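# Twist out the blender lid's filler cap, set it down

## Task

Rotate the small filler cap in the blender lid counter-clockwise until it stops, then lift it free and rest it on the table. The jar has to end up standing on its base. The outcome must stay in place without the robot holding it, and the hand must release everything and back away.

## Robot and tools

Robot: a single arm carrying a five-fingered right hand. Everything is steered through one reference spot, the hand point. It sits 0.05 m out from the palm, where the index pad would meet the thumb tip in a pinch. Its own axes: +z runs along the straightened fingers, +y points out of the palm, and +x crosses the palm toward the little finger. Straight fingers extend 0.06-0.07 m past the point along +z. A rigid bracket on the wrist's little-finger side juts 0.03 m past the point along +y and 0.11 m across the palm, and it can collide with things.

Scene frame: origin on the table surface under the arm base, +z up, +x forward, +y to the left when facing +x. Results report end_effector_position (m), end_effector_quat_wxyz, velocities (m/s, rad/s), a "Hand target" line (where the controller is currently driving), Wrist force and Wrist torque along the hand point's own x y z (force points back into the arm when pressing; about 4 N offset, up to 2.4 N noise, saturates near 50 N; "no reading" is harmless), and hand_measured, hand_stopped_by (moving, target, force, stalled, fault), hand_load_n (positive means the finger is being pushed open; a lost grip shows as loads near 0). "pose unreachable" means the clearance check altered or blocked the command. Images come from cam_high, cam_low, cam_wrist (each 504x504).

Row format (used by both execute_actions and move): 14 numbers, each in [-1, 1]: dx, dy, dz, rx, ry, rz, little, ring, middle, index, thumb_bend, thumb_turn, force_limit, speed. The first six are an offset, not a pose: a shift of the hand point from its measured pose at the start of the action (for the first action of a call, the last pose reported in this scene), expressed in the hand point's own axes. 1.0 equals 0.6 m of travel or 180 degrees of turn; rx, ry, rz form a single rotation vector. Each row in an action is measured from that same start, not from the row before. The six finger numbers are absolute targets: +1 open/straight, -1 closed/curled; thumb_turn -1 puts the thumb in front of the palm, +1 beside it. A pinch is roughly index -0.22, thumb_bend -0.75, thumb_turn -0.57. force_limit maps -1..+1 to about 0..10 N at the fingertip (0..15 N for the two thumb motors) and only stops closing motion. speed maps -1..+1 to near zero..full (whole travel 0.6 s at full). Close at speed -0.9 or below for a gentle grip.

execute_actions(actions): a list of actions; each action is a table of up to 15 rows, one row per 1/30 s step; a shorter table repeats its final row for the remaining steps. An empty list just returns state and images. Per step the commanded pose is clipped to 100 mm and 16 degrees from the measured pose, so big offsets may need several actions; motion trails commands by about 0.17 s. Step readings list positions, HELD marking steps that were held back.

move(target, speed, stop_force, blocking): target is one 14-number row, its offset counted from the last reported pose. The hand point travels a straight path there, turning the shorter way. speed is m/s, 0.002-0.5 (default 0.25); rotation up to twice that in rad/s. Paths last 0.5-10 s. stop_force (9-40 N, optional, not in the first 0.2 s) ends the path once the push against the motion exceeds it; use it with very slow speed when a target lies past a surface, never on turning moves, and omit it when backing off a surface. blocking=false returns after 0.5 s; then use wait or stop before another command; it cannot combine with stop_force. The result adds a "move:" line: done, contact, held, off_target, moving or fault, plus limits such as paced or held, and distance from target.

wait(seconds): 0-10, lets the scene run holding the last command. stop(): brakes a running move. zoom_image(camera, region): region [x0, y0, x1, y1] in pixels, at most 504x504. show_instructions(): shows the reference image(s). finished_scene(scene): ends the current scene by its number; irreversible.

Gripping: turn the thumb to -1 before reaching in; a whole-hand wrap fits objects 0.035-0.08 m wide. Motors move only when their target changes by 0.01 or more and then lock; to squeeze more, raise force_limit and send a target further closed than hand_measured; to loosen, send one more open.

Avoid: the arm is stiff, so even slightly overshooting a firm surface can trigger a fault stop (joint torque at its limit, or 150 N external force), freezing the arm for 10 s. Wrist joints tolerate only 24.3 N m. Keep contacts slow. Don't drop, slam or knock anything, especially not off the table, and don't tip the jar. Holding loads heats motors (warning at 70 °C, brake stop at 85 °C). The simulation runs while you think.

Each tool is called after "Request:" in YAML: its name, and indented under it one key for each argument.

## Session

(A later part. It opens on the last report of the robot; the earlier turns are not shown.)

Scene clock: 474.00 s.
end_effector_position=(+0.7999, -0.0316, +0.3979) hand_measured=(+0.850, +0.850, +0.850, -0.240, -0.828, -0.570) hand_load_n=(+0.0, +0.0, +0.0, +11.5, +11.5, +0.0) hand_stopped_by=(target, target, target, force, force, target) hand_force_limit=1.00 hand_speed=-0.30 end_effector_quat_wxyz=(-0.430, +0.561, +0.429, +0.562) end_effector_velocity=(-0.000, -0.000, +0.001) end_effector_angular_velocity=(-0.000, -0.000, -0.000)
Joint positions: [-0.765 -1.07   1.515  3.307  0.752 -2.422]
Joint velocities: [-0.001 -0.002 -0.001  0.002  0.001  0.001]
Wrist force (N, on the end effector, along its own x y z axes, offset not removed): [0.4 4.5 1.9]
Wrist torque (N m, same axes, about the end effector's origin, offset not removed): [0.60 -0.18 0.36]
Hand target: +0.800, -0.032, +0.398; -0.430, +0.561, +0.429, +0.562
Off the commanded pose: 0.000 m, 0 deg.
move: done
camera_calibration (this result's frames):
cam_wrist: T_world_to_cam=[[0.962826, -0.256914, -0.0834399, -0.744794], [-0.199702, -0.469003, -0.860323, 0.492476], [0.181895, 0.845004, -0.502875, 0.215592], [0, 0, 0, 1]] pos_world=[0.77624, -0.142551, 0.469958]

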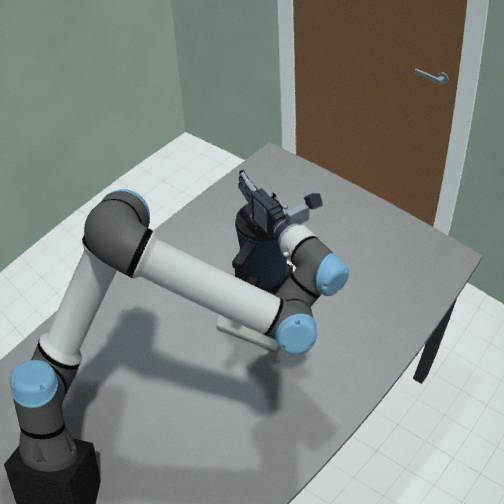

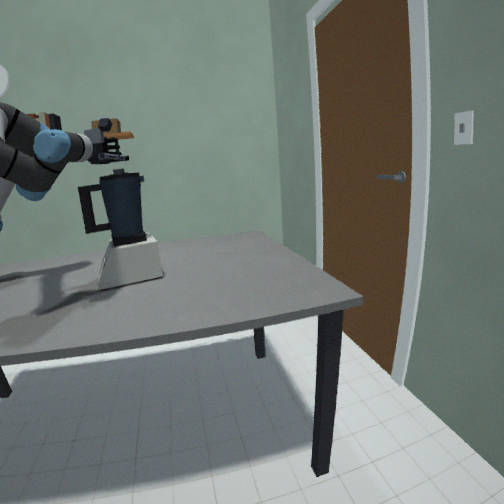

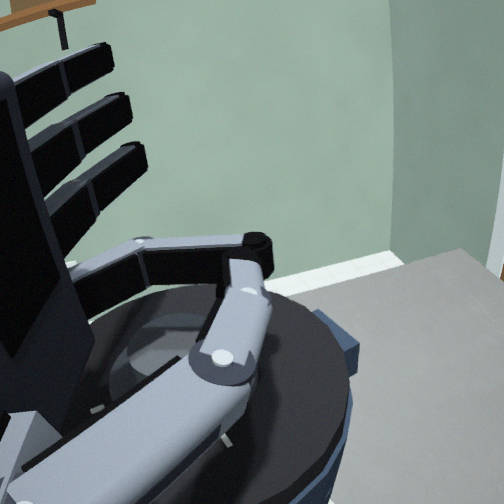

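Request:
execute_actions:
  actions:
    - [[0,0,0,0,0,0,0.85,0.85,0.85,0.5,0.05,-0.57,1,0.5]]
    - [[0,-0.012,-0.004,0,0,0,0.85,0.85,0.85,0.5,0.05,-0.57,1,0.5]]

Request:
move:
  target: [-0.049,0,0,0,0,0,0.85,0.85,0.85,0.5,0.05,-0.57,1,0.5]
  speed: 0.05
  stop_force: 10

Scene clock: 479.60 s.
end_effector_position=(+0.7924, -0.0321, +0.3980) hand_measured=(+0.850, +0.850, +0.850, +0.500, +0.050, -0.570) hand_load_n=(+0.0, +0.0, +0.0, +0.0, +0.0, +0.0) hand_stopped_by=(target, target, target, target, target, target) hand_force_limit=1.00 hand_speed=0.50 end_effector_quat_wxyz=(-0.430, +0.561, +0.429, +0.562) end_effector_velocity=(-0.001, -0.001, -0.001) end_effector_angular_velocity=(+0.000, +0.000, -0.001)
Joint positions: [-0.773 -1.078  1.537  3.288  0.759 -2.415]
Joint velocities: [-0.001  0.     0.002 -0.002  0.     0.   ]
Wrist force (N, on the end effector, along its own x y z axes, offset not removed): [-0.6 2.6 2.6]
Wrist torque (N m, same axes, about the end effector's origin, offset not removed): [0.20 -0.06 0.25]
Hand target: +0.792, -0.032, +0.398; -0.430, +0.561, +0.429, +0.562
Off the commanded pose: 0.000 m, 0 deg.
Step readings (end_effector_position; steps 1 to 15: 1st action; 16 to 30: 2nd action):
0: (+0.7999, -0.0316, +0.3981)
1: (+0.7999, -0.0316, +0.3981)
2: (+0.7999, -0.0316, +0.3981)
4: (+0.7999, -0.0316, +0.3981)
8: (+0.7999, -0.0316, +0.3981)
15: (+0.7999, -0.0317, +0.3980)
16: (+0.7998, -0.0317, +0.3980)
17: (+0.7987, -0.0317, +0.3981)
19: (+0.7957, -0.0319, +0.3980)
23: (+0.7931, -0.0320, +0.3980)
30: end_effector_position above
camera_calibration (this result's frames):
cam_wrist: T_world_to_cam=[[0.962837, -0.256893, -0.0833745, -0.737701], [-0.199643, -0.469051, -0.86031, 0.490775], [0.181901, 0.844984, -0.502906, 0.217398], [0, 0, 0, 1]] pos_world=[0.76872, -0.143009, 0.470044]

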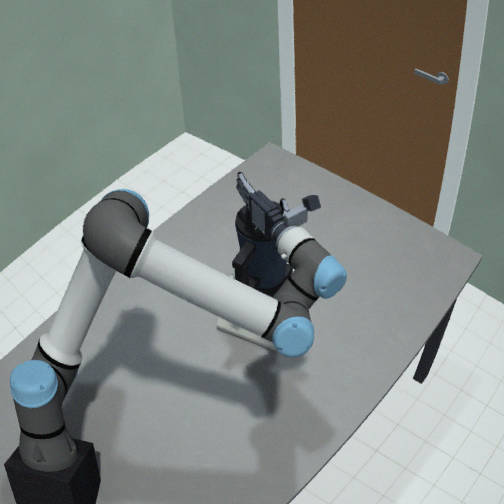

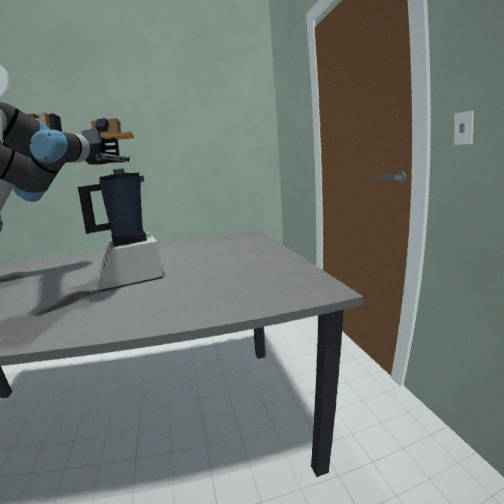

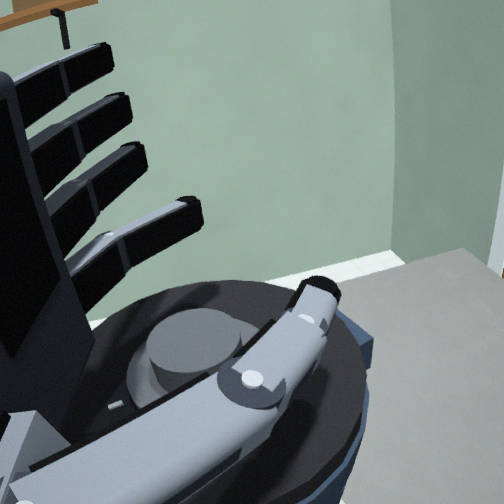

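Scene clock: 480.57 s.
end_effector_position=(+0.7924, -0.0320, +0.3688) hand_measured=(+0.850, +0.850, +0.850, +0.500, +0.050, -0.570) hand_load_n=(+0.0, +0.0, +0.0, +0.0, +0.0, +0.0) hand_stopped_by=(target, target, target, target, target, target) hand_force_limit=1.00 hand_speed=0.50 end_effector_quat_wxyz=(-0.430, +0.560, +0.429, +0.562) end_effector_velocity=(+0.000, -0.000, -0.002) end_effector_angular_velocity=(+0.000, +0.001, -0.001)
Joint positions: [-0.748 -1.043  1.55   3.255  0.738 -2.436]
Joint velocities: [ 0.001  0.002  0.001 -0.002 -0.001 -0.   ]
Wrist force (N, on the end effector, along its own x y z axes, offset not removed): [-1.1 2.6 -0.7]
Wrist torque (N m, same axes, about the end effector's origin, offset not removed): [0.50 0.16 0.13]
Hand target: +0.792, -0.032, +0.369; -0.430, +0.560, +0.429, +0.562
Off the commanded pose: 0.000 m, 0 deg.
move: done
camera_calibration (this result's frames):
cam_wrist: T_world_to_cam=[[0.962845, -0.256867, -0.0833547, -0.740107], [-0.199614, -0.469063, -0.860311, 0.465659], [0.181887, 0.844985, -0.502909, 0.202592], [0, 0, 0, 1]] pos_world=[0.768712, -0.142874, 0.440805]

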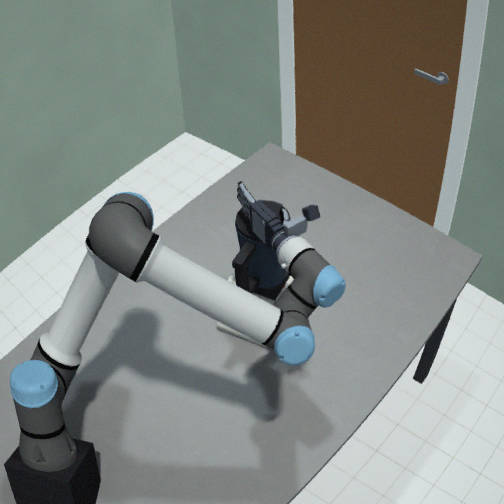

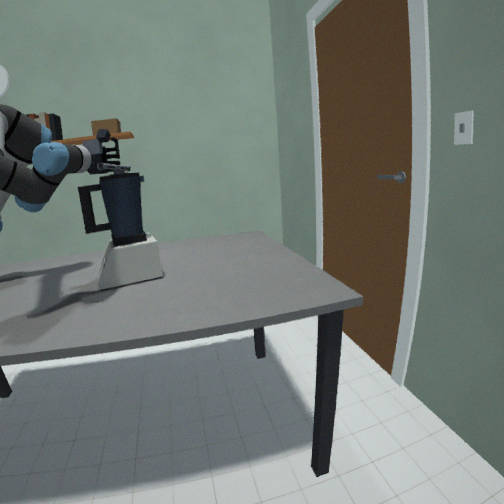

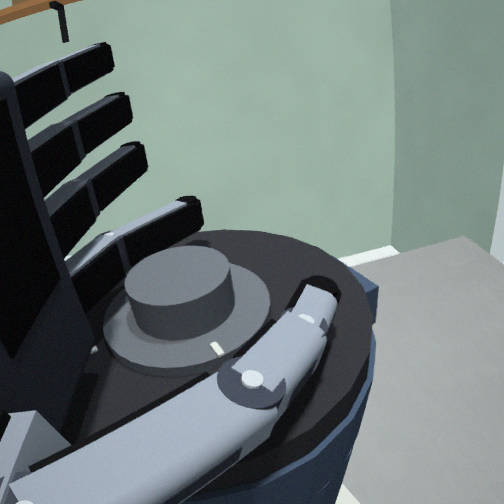

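Next I'll close the index alone, slowly.

Request:
execute_actions:
  actions:
    - [[0,0.005,0,0,0,0,0.85,0.85,0.85,-1,0.05,-0.57,1,-0.4]]
    - [[0,0,0,0,0,0,0.85,0.85,0.85,-1,0.05,-0.57,1,-0.4]]
    - [[0,0,0,0,0,0,0.85,0.85,0.85,-1,0.05,-0.57,1,-0.4]]
    - [[0,0,0,0,0,0,0.85,0.85,0.85,-1,0.05,-0.57,1,-0.4]]

Scene clock: 484.87 s.
end_effector_position=(+0.7952, -0.0327, +0.3689) hand_measured=(+0.850, +0.850, +0.850, -0.450, +0.050, -0.570) hand_load_n=(+0.0, +0.0, +0.0, +10.0, +0.0, +0.0) hand_stopped_by=(target, target, target, force, target, target) hand_force_limit=1.00 hand_speed=-0.40 end_effector_quat_wxyz=(-0.430, +0.560, +0.429, +0.562) end_effector_velocity=(-0.000, +0.000, +0.000) end_effector_angular_velocity=(-0.000, +0.000, +0.000)
Joint positions: [-0.746 -1.039  1.54   3.262  0.737 -2.438]
Joint velocities: [-0.    -0.001  0.    -0.    -0.     0.001]
Wrist force (N, on the end effector, along its own x y z axes, offset not removed): [34.1 6.5 9.9]
Wrist torque (N m, same axes, about the end effector's origin, offset not removed): [0.86 -1.10 1.62]
Hand target: +0.795, -0.033, +0.369; -0.430, +0.560, +0.429, +0.562
Off the commanded pose: 0.000 m, 0 deg.
Step readings (end_effector_position; steps 1 to 15: 1st action; 16 to 30: 2nd action; 31 to 45: 3rd action; 46 to 60: 4th action):
0: (+0.7924, -0.0320, +0.3686)
1: (+0.7924, -0.0320, +0.3686)
2: (+0.7928, -0.0321, +0.3685)
4: (+0.7939, -0.0324, +0.3686)
8: (+0.7949, -0.0327, +0.3687)
15: (+0.7952, -0.0327, +0.3688)
16: (+0.7952, -0.0327, +0.3688)
17: (+0.7953, -0.0327, +0.3688)
19: (+0.7953, -0.0327, +0.3688)
23: (+0.7953, -0.0327, +0.3688)
30: (+0.7952, -0.0327, +0.3688)
31: (+0.7952, -0.0327, +0.3689)
32: (+0.7952, -0.0327, +0.3689)
34: (+0.7952, -0.0327, +0.3689)
38: (+0.7952, -0.0327, +0.3689)
45: (+0.7952, -0.0327, +0.3689)
46: (+0.7952, -0.0327, +0.3689)
47: (+0.7952, -0.0327, +0.3689)
49: (+0.7952, -0.0327, +0.3689)
53: (+0.7952, -0.0327, +0.3689)
60: end_effector_position above
camera_calibration (this result's frames):
cam_wrist: T_world_to_cam=[[0.962905, -0.256687, -0.0832253, -0.74315], [-0.199403, -0.469063, -0.860359, 0.4658], [0.181805, 0.845039, -0.502847, 0.202772], [0, 0, 0, 1]] pos_world=[0.7716, -0.143618, 0.44087]

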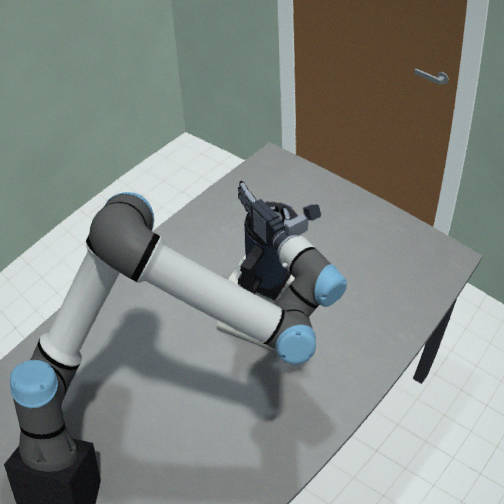

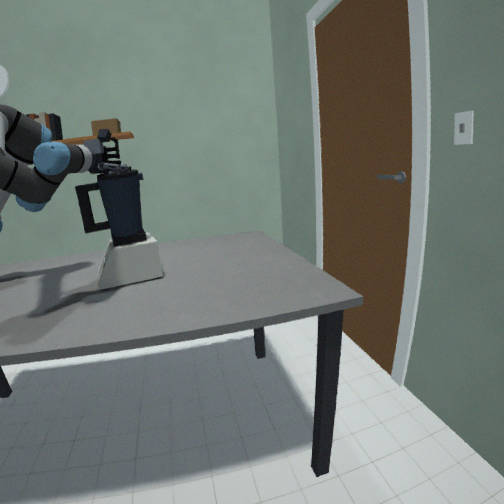

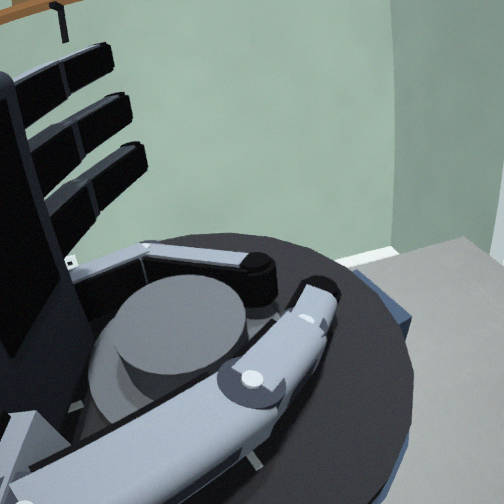

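Request:
execute_actions:
  actions:
    - [[0,0,0,0,0,0,0.85,0.85,0.85,-1,-0.6,-0.57,0.2,-0.4]]
    - [[0,0,0,0,0,0,0.85,0.85,0.85,-1,-0.6,-0.57,0.2,-0.4]]
    - [[0.015,0,0,0,0,0,0.85,0.85,0.85,-1,-0.6,-0.57,0.2,-0.4]]
    - [[0.015,0,0,0,0,0,0.85,0.85,0.85,-1,-0.6,-0.57,0.2,-0.4]]

Scene clock: 489.20 s.
end_effector_position=(+0.7952, -0.0328, +0.3867) hand_measured=(+0.850, +0.850, +0.850, -0.450, -0.204, -0.570) hand_load_n=(+0.0, +0.0, +0.0, +7.5, +10.5, +1.0) hand_stopped_by=(target, target, target, force, force, target) hand_force_limit=0.20 hand_speed=-0.40 end_effector_quat_wxyz=(-0.430, +0.560, +0.429, +0.562) end_effector_velocity=(-0.000, +0.000, +0.001) end_effector_angular_velocity=(+0.000, -0.000, +0.000)
Joint positions: [-0.761 -1.06   1.532  3.282  0.749 -2.425]
Joint velocities: [-0.001 -0.001 -0.     0.001  0.001  0.001]
Wrist force (N, on the end effector, along its own x y z axes, offset not removed): [1.3 0.6 -0.7]
Wrist torque (N m, same axes, about the end effector's origin, offset not removed): [0.20 -0.18 0.29]
Hand target: +0.795, -0.033, +0.387; -0.430, +0.560, +0.429, +0.562
Off the commanded pose: 0.000 m, 0 deg.
Step readings (end_effector_position; steps 1 to 15: 1st action; 16 to 30: 2nd action; 31 to 45: 3rd action; 46 to 60: 4th action):
0: (+0.7952, -0.0327, +0.3689)
1: (+0.7952, -0.0327, +0.3689)
2: (+0.7952, -0.0327, +0.3689)
4: (+0.7952, -0.0327, +0.3689)
8: (+0.7952, -0.0327, +0.3689)
15: (+0.7952, -0.0327, +0.3689)
16: (+0.7952, -0.0327, +0.3689)
17: (+0.7952, -0.0327, +0.3689)
19: (+0.7952, -0.0327, +0.3689)
23: (+0.7952, -0.0327, +0.3689)
30: (+0.7952, -0.0327, +0.3689)
31: (+0.7953, -0.0327, +0.3690)
32: (+0.7953, -0.0327, +0.3704)
34: (+0.7953, -0.0328, +0.3737)
38: (+0.7952, -0.0328, +0.3768)
45: (+0.7952, -0.0328, +0.3778)
46: (+0.7952, -0.0328, +0.3779)
47: (+0.7952, -0.0328, +0.3795)
49: (+0.7952, -0.0328, +0.3830)
53: (+0.7952, -0.0328, +0.3859)
60: end_effector_position above
camera_calibration (this result's frames):
cam_wrist: T_world_to_cam=[[0.962891, -0.256718, -0.0832829, -0.741655], [-0.199462, -0.469022, -0.860368, 0.481159], [0.18181, 0.845053, -0.502823, 0.211803], [0, 0, 0, 1]] pos_world=[0.771598, -0.143706, 0.458706]

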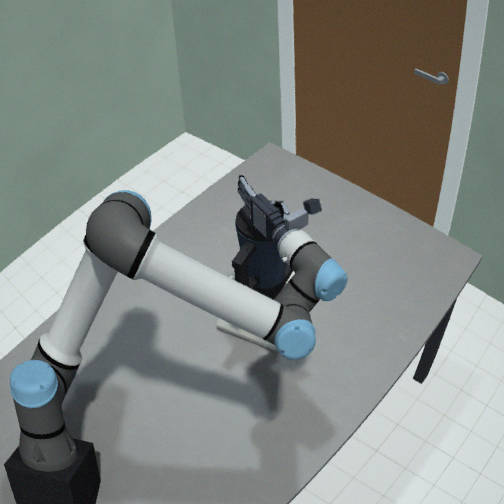

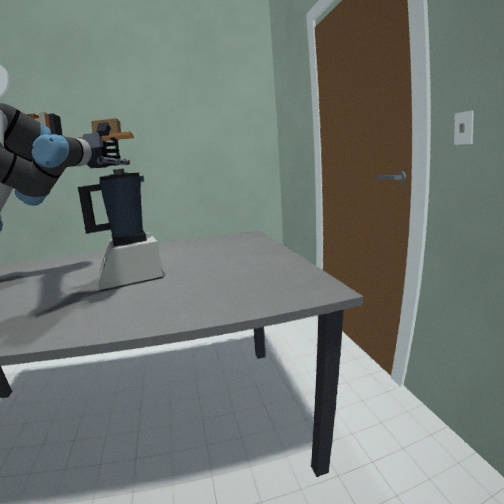

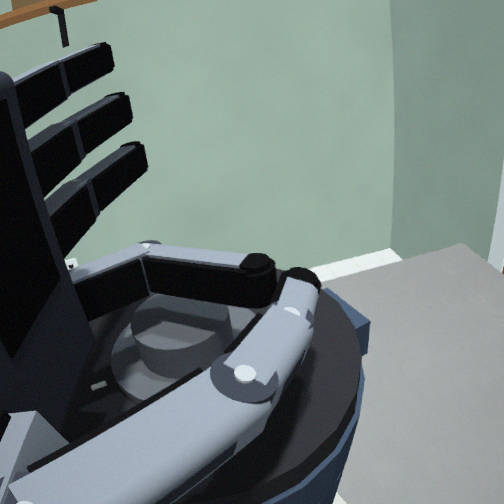

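Request:
move:
  target: [0.15,0,0,0,0,0,0.85,0.85,0.85,0.3,0.05,-0.57,1,0.5]
  speed: 0.3

Request:
move:
  target: [0,0,0,0,0,0.5,0.85,0.85,0.85,0.3,0.05,-0.57,1,0.5]
  speed: 0.4

Scene clock: 498.17 s.
end_effector_position=(+0.7952, -0.0332, +0.4765) hand_measured=(+0.850, +0.850, +0.850, +0.300, +0.050, -0.570) hand_load_n=(+0.0, +0.0, +0.0, +0.0, +0.0, +0.0) hand_stopped_by=(target, target, target, target, target, target) hand_force_limit=1.00 hand_speed=0.50 end_effector_quat_wxyz=(-0.430, +0.560, +0.429, +0.562) end_effector_velocity=(+0.000, +0.000, +0.002) end_effector_angular_velocity=(-0.000, +0.000, +0.000)
Joint positions: [-0.837 -1.152  1.467  3.396  0.812 -2.365]
Joint velocities: [-0.001 -0.001 -0.003  0.003  0.001  0.001]
Wrist force (N, on the end effector, along its own x y z axes, offset not removed): [0.6 4.1 0.4]
Wrist torque (N m, same axes, about the end effector's origin, offset not removed): [0.64 -0.26 0.39]
Hand target: +0.795, -0.033, +0.477; -0.430, +0.560, +0.429, +0.562
Off the commanded pose: 0.000 m, 0 deg.
move: done
camera_calibration (this result's frames):
cam_wrist: T_world_to_cam=[[0.962865, -0.256797, -0.0833445, -0.734233], [-0.199553, -0.468993, -0.860363, 0.558299], [0.18185, 0.845045, -0.502821, 0.25726], [0, 0, 0, 1]] pos_world=[0.771595, -0.144106, 0.548502]

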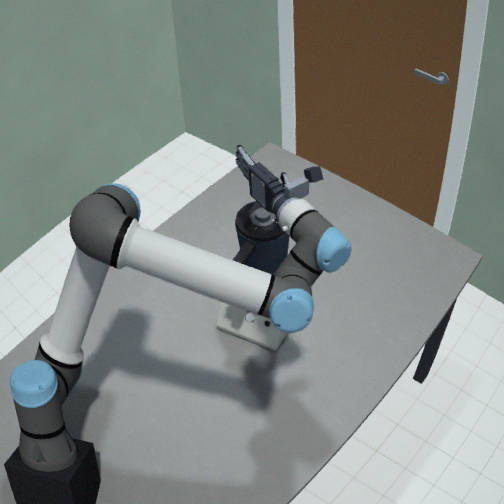

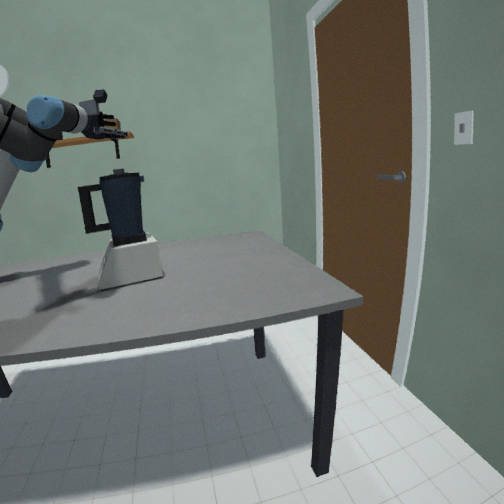

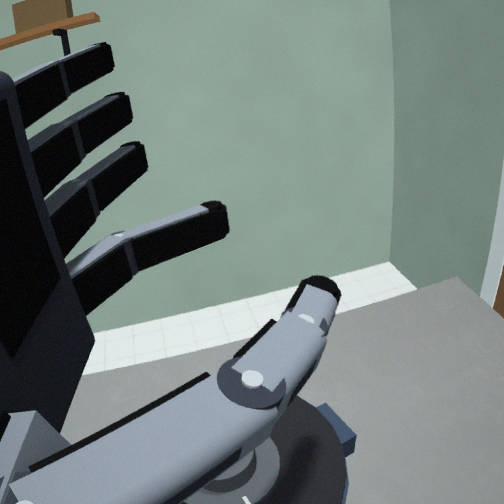

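Scene clock: 500.70 s.
end_effector_position=(+0.7953, -0.0332, +0.4764) hand_measured=(+0.850, +0.850, +0.850, +0.300, +0.050, -0.570) hand_load_n=(+0.0, +0.0, +0.0, +0.0, +0.0, +0.0) hand_stopped_by=(target, target, target, target, target, target) hand_force_limit=1.00 hand_speed=0.50 end_effector_quat_wxyz=(+0.702, -0.700, +0.092, -0.094) end_effector_velocity=(-0.000, +0.000, -0.000) end_effector_angular_velocity=(-0.001, +0.007, +0.002)
Joint positions: [-0.791 -0.998  1.082  3.652  0.774 -0.83 ]
Joint velocities: [ 0.001  0.002 -0.005 -0.002 -0.001  0.01 ]
Wrist force (N, on the end effector, along its own x y z axes, offset not removed): [3.9 3.5 0.3]
Wrist torque (N m, same axes, about the end effector's origin, offset not removed): [0.58 -0.42 0.54]
Hand target: +0.795, -0.033, +0.476; +0.702, -0.700, +0.093, -0.093
Off the commanded pose: 0.000 m, 0 deg.
move: done
camera_calibration (this result's frames):
cam_wrist: T_world_to_cam=[[-0.0781633, 0.0275526, -0.99656, 0.538085], [-0.961627, -0.265779, 0.0680753, 0.728779], [-0.262989, 0.96364, 0.0472695, 0.352867], [0, 0, 0, 1]] pos_world=[0.835672, -0.161168, 0.469942]

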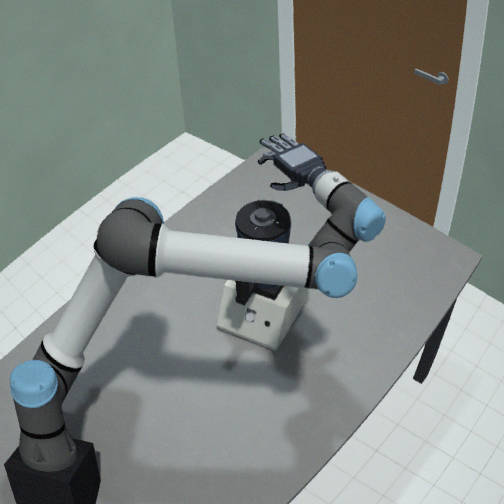

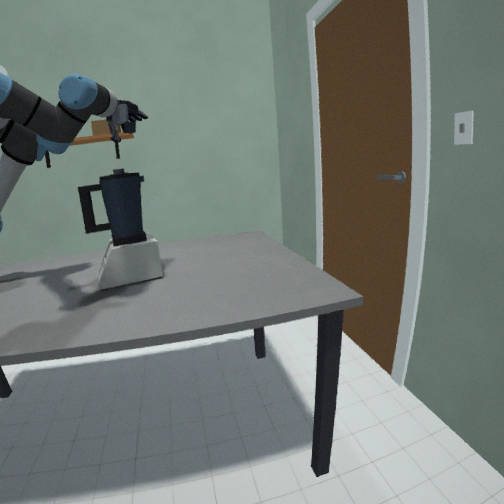

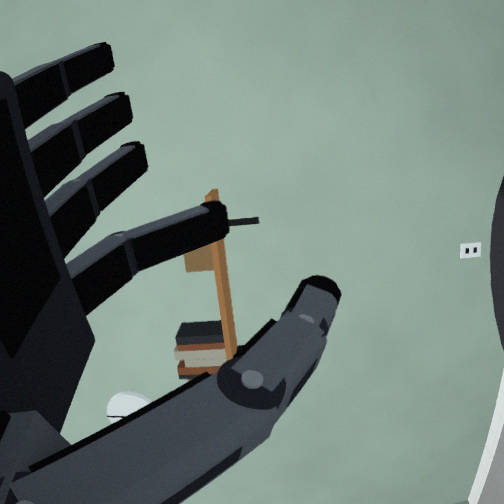

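Request:
move:
  target: [-0.028,0.0773,0.0447,-0.194,0,0,0.85,0.85,0.85,0.3,0.05,-0.57,1,0.5]
  speed: 0.3

Scene clock: 509.07 s.
end_effector_position=(+0.7863, -0.0028, +0.4304) hand_measured=(+0.850, +0.850, +0.850, +0.300, +0.050, -0.570) hand_load_n=(+0.0, +0.0, +0.0, +0.0, +0.0, +0.0) hand_stopped_by=(target, target, target, target, target, target) hand_force_limit=1.00 hand_speed=0.50 end_effector_quat_wxyz=(-0.461, +0.878, -0.116, +0.062) end_effector_velocity=(+0.000, +0.001, +0.000) end_effector_angular_velocity=(-0.010, +0.008, +0.003)
Joint positions: [-0.752 -0.92   0.7    2.974  0.454 -0.003]
Joint velocities: [ 0.003  0.013 -0.034 -0.009  0.003  0.03 ]
Wrist force (N, on the end effector, along its own x y z axes, offset not removed): [0.3 5.0 -1.0]
Wrist torque (N m, same axes, about the end effector's origin, offset not removed): [0.78 -0.15 0.46]
Hand target: +0.786, -0.003, +0.430; -0.460, +0.878, -0.116, +0.062
Off the commanded pose: 0.000 m, 0 deg.
move: done
camera_calibration (this result's frames):
cam_wrist: T_world_to_cam=[[-0.225875, -0.522503, -0.822175, 0.530278], [-0.928388, -0.140197, 0.344152, 0.586696], [-0.295086, 0.841033, -0.453418, 0.563755], [0, 0, 0, 1]] pos_world=[0.830815, -0.114811, 0.489685]

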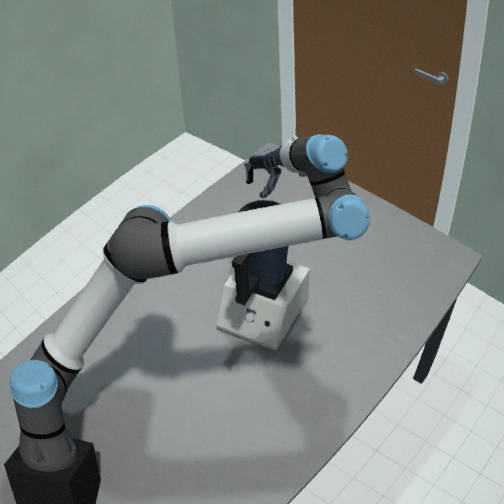

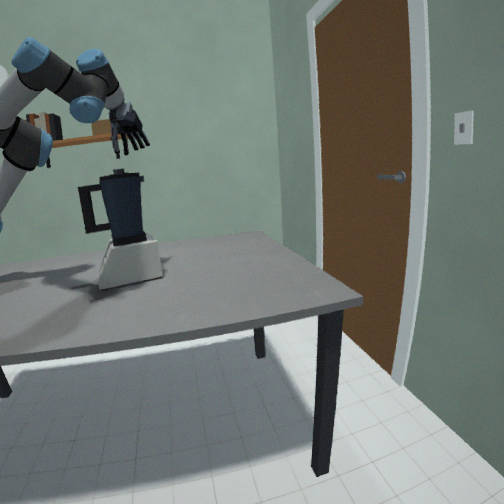

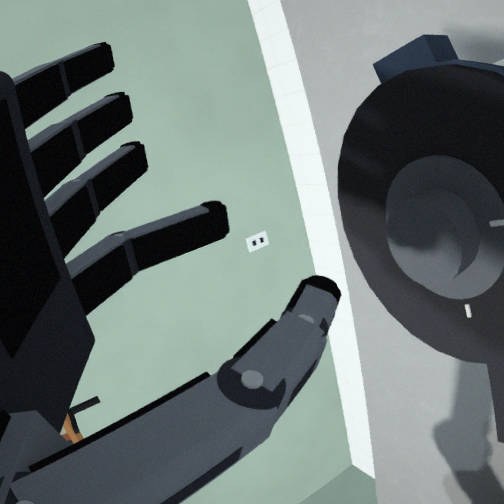

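Request:
move:
  target: [0.0113,0.030,-0.0427,0,0,0,0.85,0.85,0.85,0.3,0.05,-0.57,1,0.5]
  speed: 0.2

Scene clock: 518.57 s.
end_effector_position=(+0.7847, -0.0346, +0.4301) hand_measured=(+0.850, +0.850, +0.850, +0.300, +0.050, -0.570) hand_load_n=(+0.0, +0.0, +0.0, +0.0, +0.0, +0.0) hand_stopped_by=(target, target, target, target, target, target) hand_force_limit=1.00 hand_speed=0.50 end_effector_quat_wxyz=(-0.461, +0.878, -0.116, +0.062) end_effector_velocity=(+0.000, -0.002, +0.000) end_effector_angular_velocity=(-0.000, +0.000, -0.000)
Joint positions: [-0.784 -0.867  0.639  3.006  0.484 -0.029]
Joint velocities: [-0.002  0.004 -0.006  0.003  0.001 -0.   ]
Wrist force (N, on the end effector, along its own x y z axes, offset not removed): [2.0 3.8 2.4]
Wrist torque (N m, same axes, about the end effector's origin, offset not removed): [0.41 -0.29 0.45]
Hand target: +0.785, -0.035, +0.430; -0.461, +0.878, -0.116, +0.062
Off the commanded pose: 0.000 m, 0 deg.
move: done
camera_calibration (this result's frames):
cam_wrist: T_world_to_cam=[[-0.225881, -0.522551, -0.822143, 0.513024], [-0.928394, -0.140152, 0.344153, 0.580842], [-0.295063, 0.84101, -0.453476, 0.589935], [0, 0, 0, 1]] pos_world=[0.829201, -0.146653, 0.489402]

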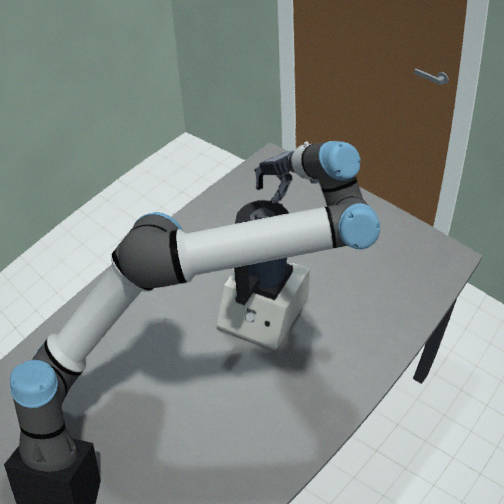

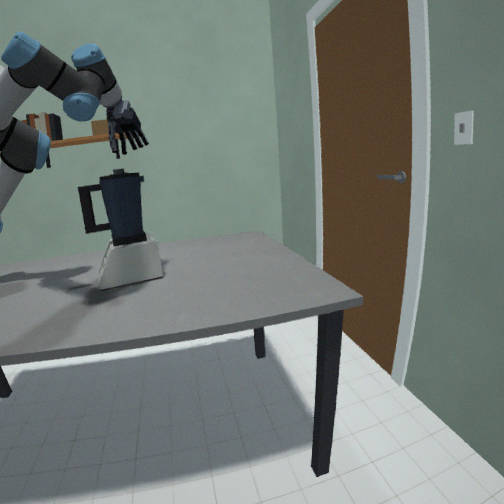

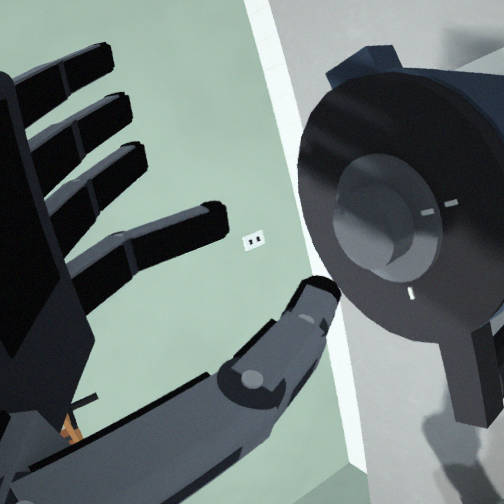

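Request:
move:
  target: [0,0.082,0.0574,0,0,0,0.85,0.85,0.85,0.2,0.0,-0.57,1,0.5]
  speed: 0.04
  stop_force: 10

Scene clock: 522.53 s.
end_effector_position=(+0.7848, -0.0342, +0.3702) hand_measured=(+0.850, +0.850, +0.850, +0.200, +0.000, -0.570) hand_load_n=(+0.0, +0.0, +0.0, +0.0, +0.0, +0.0) hand_stopped_by=(target, target, target, target, target, target) hand_force_limit=1.00 hand_speed=0.50 end_effector_quat_wxyz=(-0.461, +0.878, -0.116, +0.062) end_effector_velocity=(+0.000, +0.000, -0.002) end_effector_angular_velocity=(-0.001, -0.000, -0.000)
Joint positions: [-0.735 -0.846  0.732  2.855  0.438  0.012]
Joint velocities: [ 0.001  0.     0.002 -0.005 -0.002  0.002]
Wrist force (N, on the end effector, along its own x y z axes, offset not removed): [1.8 3.1 -0.7]
Wrist torque (N m, same axes, about the end effector's origin, offset not removed): [0.48 -0.22 0.34]
Hand target: +0.785, -0.034, +0.370; -0.461, +0.878, -0.116, +0.062
Off the commanded pose: 0.000 m, 0 deg.
move: done
camera_calibration (this result's frames):
cam_wrist: T_world_to_cam=[[-0.225821, -0.522452, -0.822222, 0.464059], [-0.928413, -0.140211, 0.344079, 0.601644], [-0.295049, 0.841062, -0.453389, 0.562442], [0, 0, 0, 1]] pos_world=[0.829317, -0.146243, 0.429551]

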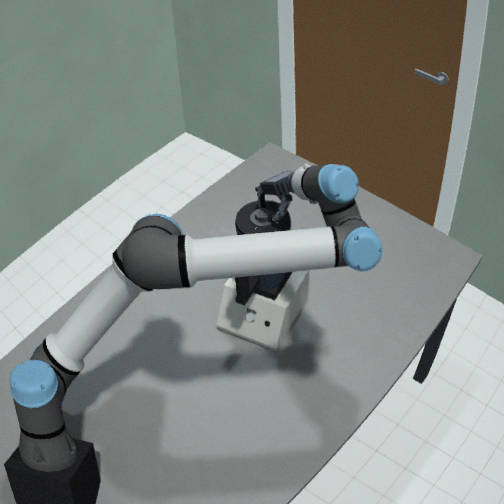

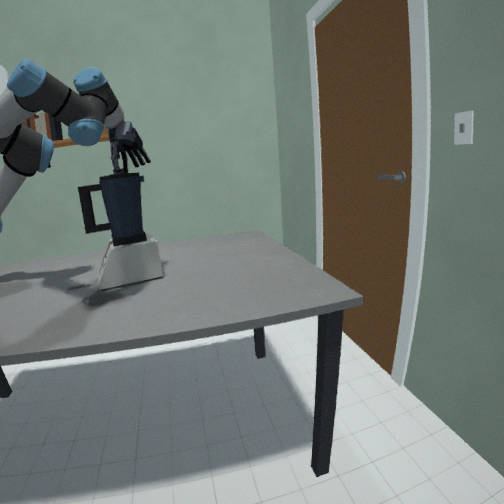

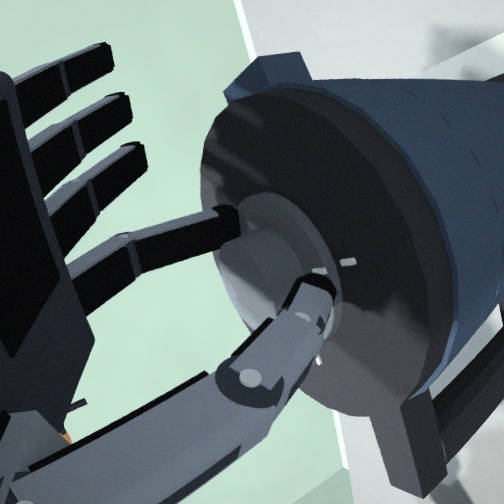

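Request:
execute_actions:
  actions:
    - [[0,0,0,0,0,0,0.85,0.85,0.85,-0.6,-0.9,-0.57,1,-0.3]]
    - [[0,0,0,0,0,0,0.85,0.85,0.85,-0.6,-0.9,-0.57,1,-0.3]]
    - [[0,0,0,0,0,0,0.85,0.85,0.85,-0.6,-0.9,-0.57,1,-0.3]]
    - [[0,0,0,0,0,0,0.85,0.85,0.85,-0.6,-0.9,-0.57,1,-0.3]]

Scene clock: 526.57 s.
end_effector_position=(+0.7848, -0.0342, +0.3702) hand_measured=(+0.850, +0.850, +0.850, +0.108, -0.900, -0.570) hand_load_n=(+0.0, +0.0, +0.0, +7.0, +0.0, +0.0) hand_stopped_by=(target, target, target, force, target, target) hand_force_limit=1.00 hand_speed=-0.30 end_effector_quat_wxyz=(-0.461, +0.878, -0.116, +0.062) end_effector_velocity=(-0.000, +0.000, +0.000) end_effector_angular_velocity=(-0.000, -0.000, +0.000)
Joint positions: [-0.735 -0.846  0.732  2.855  0.438  0.012]
Joint velocities: [-0. -0. -0.  0.  0. -0.]
Wrist force (N, on the end effector, along its own x y z axes, offset not removed): [3.9 -12.8 -3.6]
Wrist torque (N m, same axes, about the end effector's origin, offset not removed): [1.19 0.00 0.32]
Hand target: +0.785, -0.034, +0.370; -0.461, +0.878, -0.116, +0.062
Off the commanded pose: 0.000 m, 0 deg.
Step readings (end_effector_position; steps 1 to 15: 1st action; 16 to 30: 2nd action; 31 to 45: 3rd action; 46 to 60: 4th action):
0: (+0.7848, -0.0342, +0.3701)
1: (+0.7848, -0.0342, +0.3701)
2: (+0.7848, -0.0342, +0.3701)
4: (+0.7848, -0.0342, +0.3701)
8: (+0.7848, -0.0342, +0.3702)
15: (+0.7848, -0.0342, +0.3702)
16: (+0.7848, -0.0342, +0.3702)
17: (+0.7848, -0.0342, +0.3702)
19: (+0.7848, -0.0342, +0.3702)
23: (+0.7848, -0.0342, +0.3702)
30: (+0.7848, -0.0342, +0.3702)
31: (+0.7848, -0.0342, +0.3702)
32: (+0.7848, -0.0342, +0.3702)
34: (+0.7848, -0.0342, +0.3702)
38: (+0.7848, -0.0342, +0.3702)
45: (+0.7848, -0.0342, +0.3702)
46: (+0.7848, -0.0342, +0.3702)
47: (+0.7848, -0.0342, +0.3702)
49: (+0.7848, -0.0342, +0.3702)
53: (+0.7848, -0.0342, +0.3702)
60: end_effector_position above
camera_calibration (this result's frames):
cam_wrist: T_world_to_cam=[[-0.225977, -0.522304, -0.822273, 0.464142], [-0.928366, -0.140221, 0.344202, 0.601577], [-0.295078, 0.841152, -0.453203, 0.562354], [0, 0, 0, 1]] pos_world=[0.829307, -0.146248, 0.429447]

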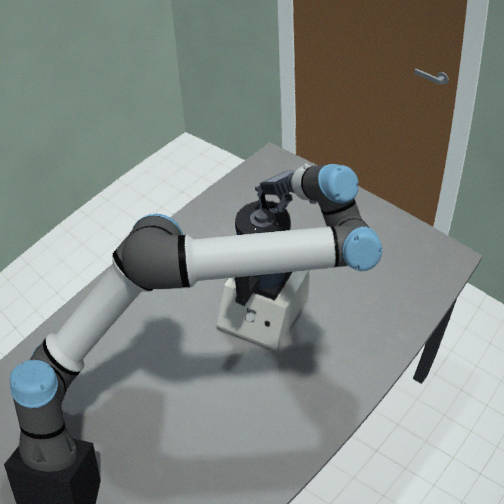

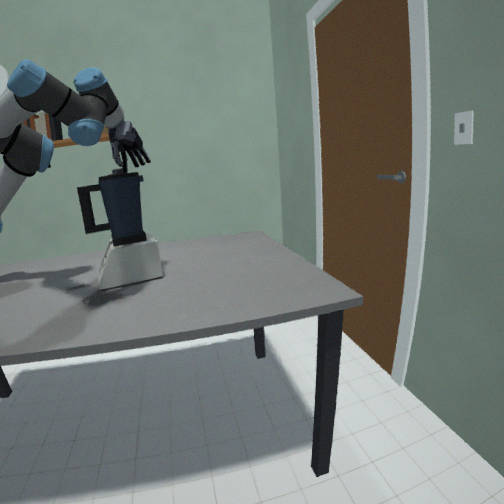

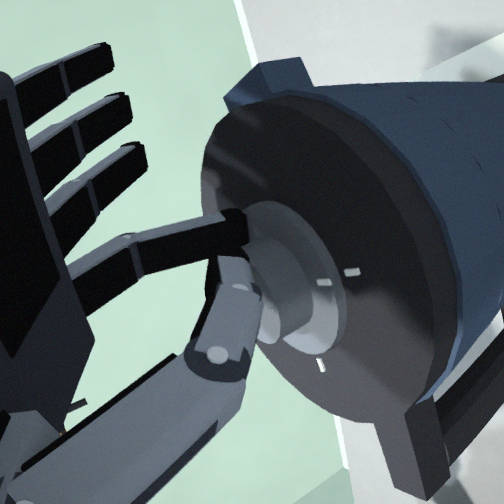

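Request:
execute_actions:
  actions:
    - [[0,-0.02,-0.012,0,0,0,0.85,0.85,0.85,0.3,0.1,-0.57,1,0.5]]
    - [[0,0,0,0.111,0,0,0.85,0.85,0.85,0.3,0.1,-0.57,1,0.5]]
    - [[0,0,0,0,0,0,0.85,0.85,0.85,0.3,0.1,-0.57,1,0.5]]

Scene clock: 533.67 s.
end_effector_position=(+0.7850, -0.0336, +0.3839) hand_measured=(+0.850, +0.850, +0.850, +0.300, +0.100, -0.570) hand_load_n=(+0.0, +0.0, +0.0, +0.0, +0.0, +0.0) hand_stopped_by=(target, target, target, target, target, target) hand_force_limit=1.00 hand_speed=0.50 end_effector_quat_wxyz=(-0.595, +0.793, -0.108, +0.075) end_effector_velocity=(-0.000, -0.000, -0.000) end_effector_angular_velocity=(-0.000, +0.001, -0.001)
Joint positions: [-0.752 -0.944  1.069  3.273  0.553 -0.561]
Joint velocities: [-0.     0.001 -0.001 -0.001 -0.     0.002]
Wrist force (N, on the end effector, along its own x y z axes, offset not removed): [2.1 6.5 2.1]
Wrist torque (N m, same axes, about the end effector's origin, offset not removed): [0.93 -0.29 0.59]
Hand target: +0.785, -0.034, +0.384; -0.595, +0.793, -0.108, +0.075
Off the commanded pose: 0.000 m, 0 deg.
Step readings (end_effector_position; steps 1 to 15: 1st action; 16 to 30: 2nd action; 31 to 45: 3rd action):
0: (+0.7848, -0.0342, +0.3702)
1: (+0.7848, -0.0342, +0.3703)
2: (+0.7847, -0.0341, +0.3725)
4: (+0.7848, -0.0338, +0.3781)
8: (+0.7849, -0.0334, +0.3827)
15: (+0.7850, -0.0334, +0.3840)
16: (+0.7849, -0.0333, +0.3842)
17: (+0.7838, -0.0317, +0.3867)
19: (+0.7822, -0.0292, +0.3894)
23: (+0.7838, -0.0324, +0.3849)
30: (+0.7850, -0.0335, +0.3838)
31: (+0.7850, -0.0335, +0.3838)
32: (+0.7851, -0.0336, +0.3837)
34: (+0.7850, -0.0335, +0.3838)
38: (+0.7850, -0.0335, +0.3838)
45: end_effector_position above
camera_calibration (this result's frames):
cam_wrist: T_world_to_cam=[[-0.160983, -0.242308, -0.95675, 0.485786], [-0.949111, -0.227863, 0.217407, 0.659184], [-0.270688, 0.943062, -0.193295, 0.452586], [0, 0, 0, 1]] pos_world=[0.826352, -0.158902, 0.408947]

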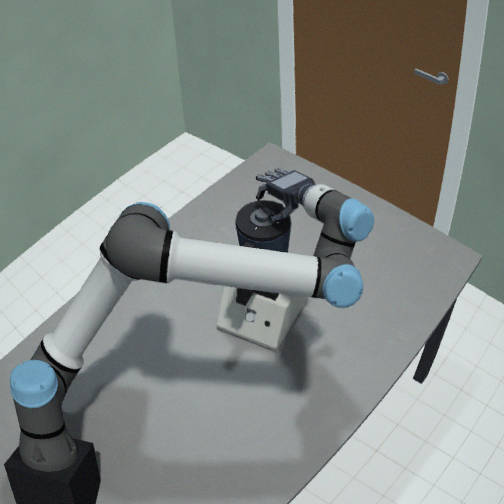

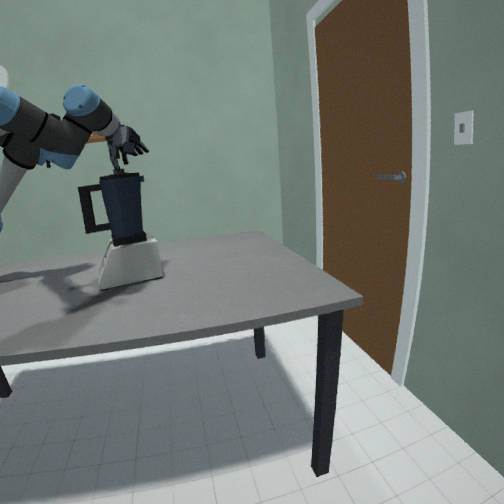

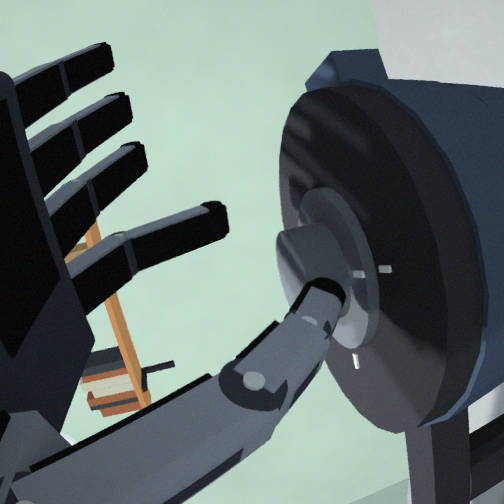

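Request:
move:
  target: [0,0.032,0.0092,0,0,0,0.85,0.85,0.85,0.3,0.1,-0.57,1,0.5]
  speed: 0.03
  stop_force: 10

Scene clock: 537.90 s.
end_effector_position=(+0.7849, -0.0335, +0.3738) hand_measured=(+0.850, +0.850, +0.850, +0.300, +0.094, -0.570) hand_load_n=(+0.0, +0.0, +0.0, +0.0, -5.0, +1.0) hand_stopped_by=(target, target, target, target, target, target) hand_force_limit=1.00 hand_speed=0.50 end_effector_quat_wxyz=(-0.595, +0.793, -0.108, +0.075) end_effector_velocity=(+0.000, -0.000, +0.002) end_effector_angular_velocity=(-0.001, -0.000, -0.000)
Joint positions: [-0.744 -0.938  1.079  3.259  0.546 -0.565]
Joint velocities: [-0.002 -0.002 -0.003  0.003  0.002  0.001]
Wrist force (N, on the end effector, along its own x y z axes, offset not removed): [2.0 -7.0 -8.3]
Wrist torque (N m, same axes, about the end effector's origin, offset not removed): [0.25 -0.18 0.42]
Hand target: +0.785, -0.034, +0.374; -0.595, +0.793, -0.108, +0.075
Off the commanded pose: 0.010 m, 0 deg.
move: contact
camera_calibration (this result's frames):
cam_wrist: T_world_to_cam=[[-0.161165, -0.242188, -0.95675, 0.476275], [-0.949057, -0.227936, 0.217567, 0.661186], [-0.27077, 0.943075, -0.193115, 0.450558], [0, 0, 0, 1]] pos_world=[0.826259, -0.158855, 0.398833]

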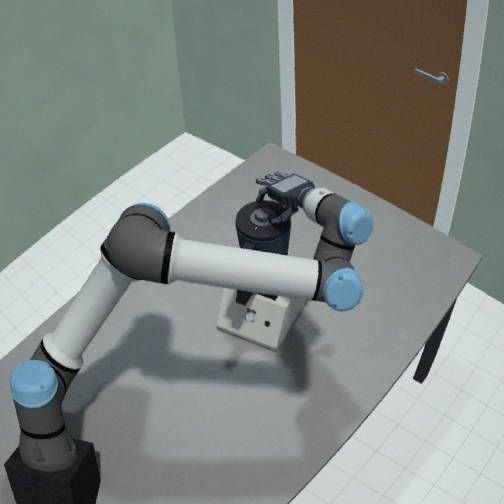

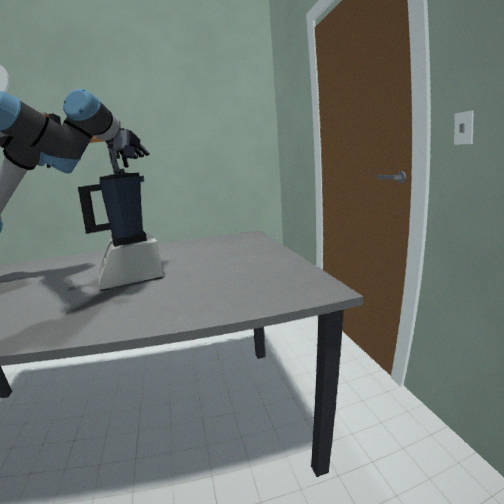

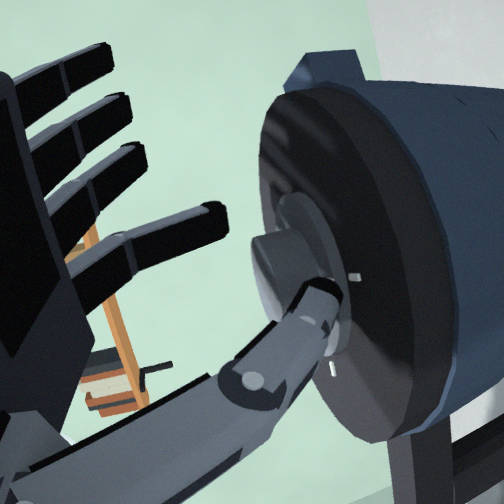

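Request:
execute_actions:
  actions:
    - [[0,-0.002,0,0,0,0,0.85,0.85,0.85,-0.6,-0.9,-0.57,1,-0.3]]
    - [[0,0,0,0,0,0,0.85,0.85,0.85,-0.6,-0.9,-0.57,1,-0.3]]
    - [[0,0,0,0,0,0,0.85,0.85,0.85,-0.6,-0.9,-0.57,1,-0.3]]
    - [[0,0,0,0,0,0,0.85,0.85,0.85,-0.6,-0.9,-0.57,1,-0.3]]

Scene clock: 541.53 s.
end_effector_position=(+0.7850, -0.0332, +0.3750) hand_measured=(+0.850, +0.850, +0.850, +0.018, -0.900, -0.570) hand_load_n=(+0.0, +0.0, +0.0, +7.5, +0.0, +0.0) hand_stopped_by=(target, target, target, force, target, target) hand_force_limit=1.00 hand_speed=-0.30 end_effector_quat_wxyz=(-0.595, +0.793, -0.108, +0.075) end_effector_velocity=(+0.000, +0.000, +0.000) end_effector_angular_velocity=(-0.000, -0.001, +0.001)
Joint positions: [-0.745 -0.939  1.078  3.261  0.547 -0.564]
Joint velocities: [-0.    -0.    -0.001  0.     0.    -0.001]
Wrist force (N, on the end effector, along its own x y z axes, offset not removed): [2.3 -10.1 -1.2]
Wrist torque (N m, same axes, about the end effector's origin, offset not removed): [1.36 -0.31 0.55]
Hand target: +0.785, -0.033, +0.375; -0.595, +0.793, -0.108, +0.075
Off the commanded pose: 0.000 m, 0 deg.
Step readings (end_effector_position; steps 1 to 15: 1st action; 16 to 30: 2nd action; 31 to 45: 3rd action; 46 to 60: 4th action):
0: (+0.7849, -0.0335, +0.3741)
1: (+0.7849, -0.0335, +0.3741)
2: (+0.7849, -0.0335, +0.3742)
4: (+0.7850, -0.0334, +0.3745)
8: (+0.7850, -0.0332, +0.3748)
15: (+0.7850, -0.0332, +0.3750)
16: (+0.7850, -0.0332, +0.3750)
17: (+0.7850, -0.0332, +0.3750)
19: (+0.7850, -0.0332, +0.3750)
23: (+0.7850, -0.0332, +0.3750)
30: (+0.7850, -0.0332, +0.3750)
31: (+0.7850, -0.0332, +0.3750)
32: (+0.7850, -0.0332, +0.3750)
34: (+0.7850, -0.0332, +0.3750)
38: (+0.7850, -0.0332, +0.3750)
45: (+0.7850, -0.0332, +0.3750)
46: (+0.7850, -0.0332, +0.3750)
47: (+0.7850, -0.0332, +0.3750)
49: (+0.7850, -0.0332, +0.3750)
53: (+0.7850, -0.0332, +0.3750)
60: end_effector_position above
camera_calibration (this result's frames):
cam_wrist: T_world_to_cam=[[-0.161139, -0.242158, -0.956762, 0.47755], [-0.949042, -0.228016, 0.21755, 0.661043], [-0.270839, 0.943063, -0.193075, 0.45056], [0, 0, 0, 1]] pos_world=[0.826338, -0.158536, 0.400084]

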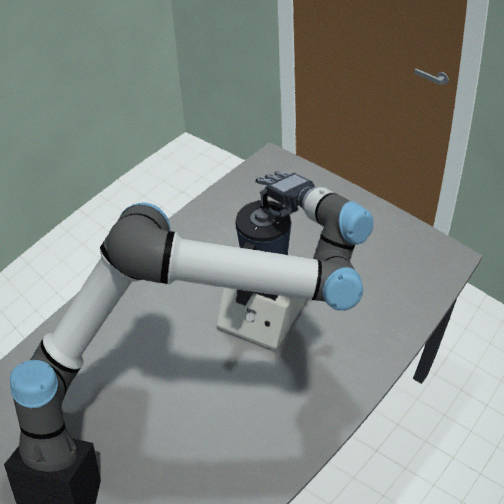

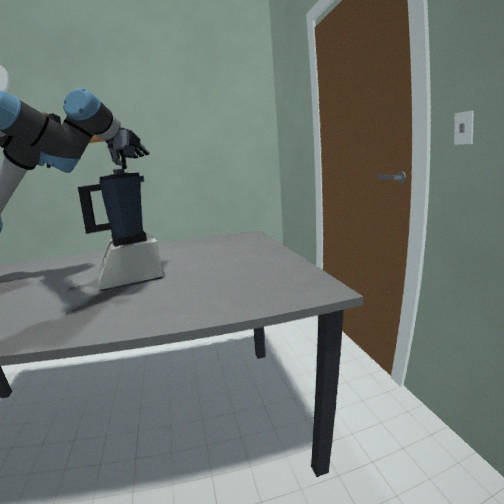

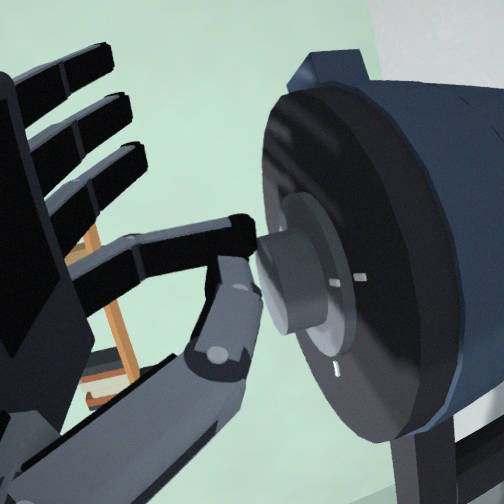

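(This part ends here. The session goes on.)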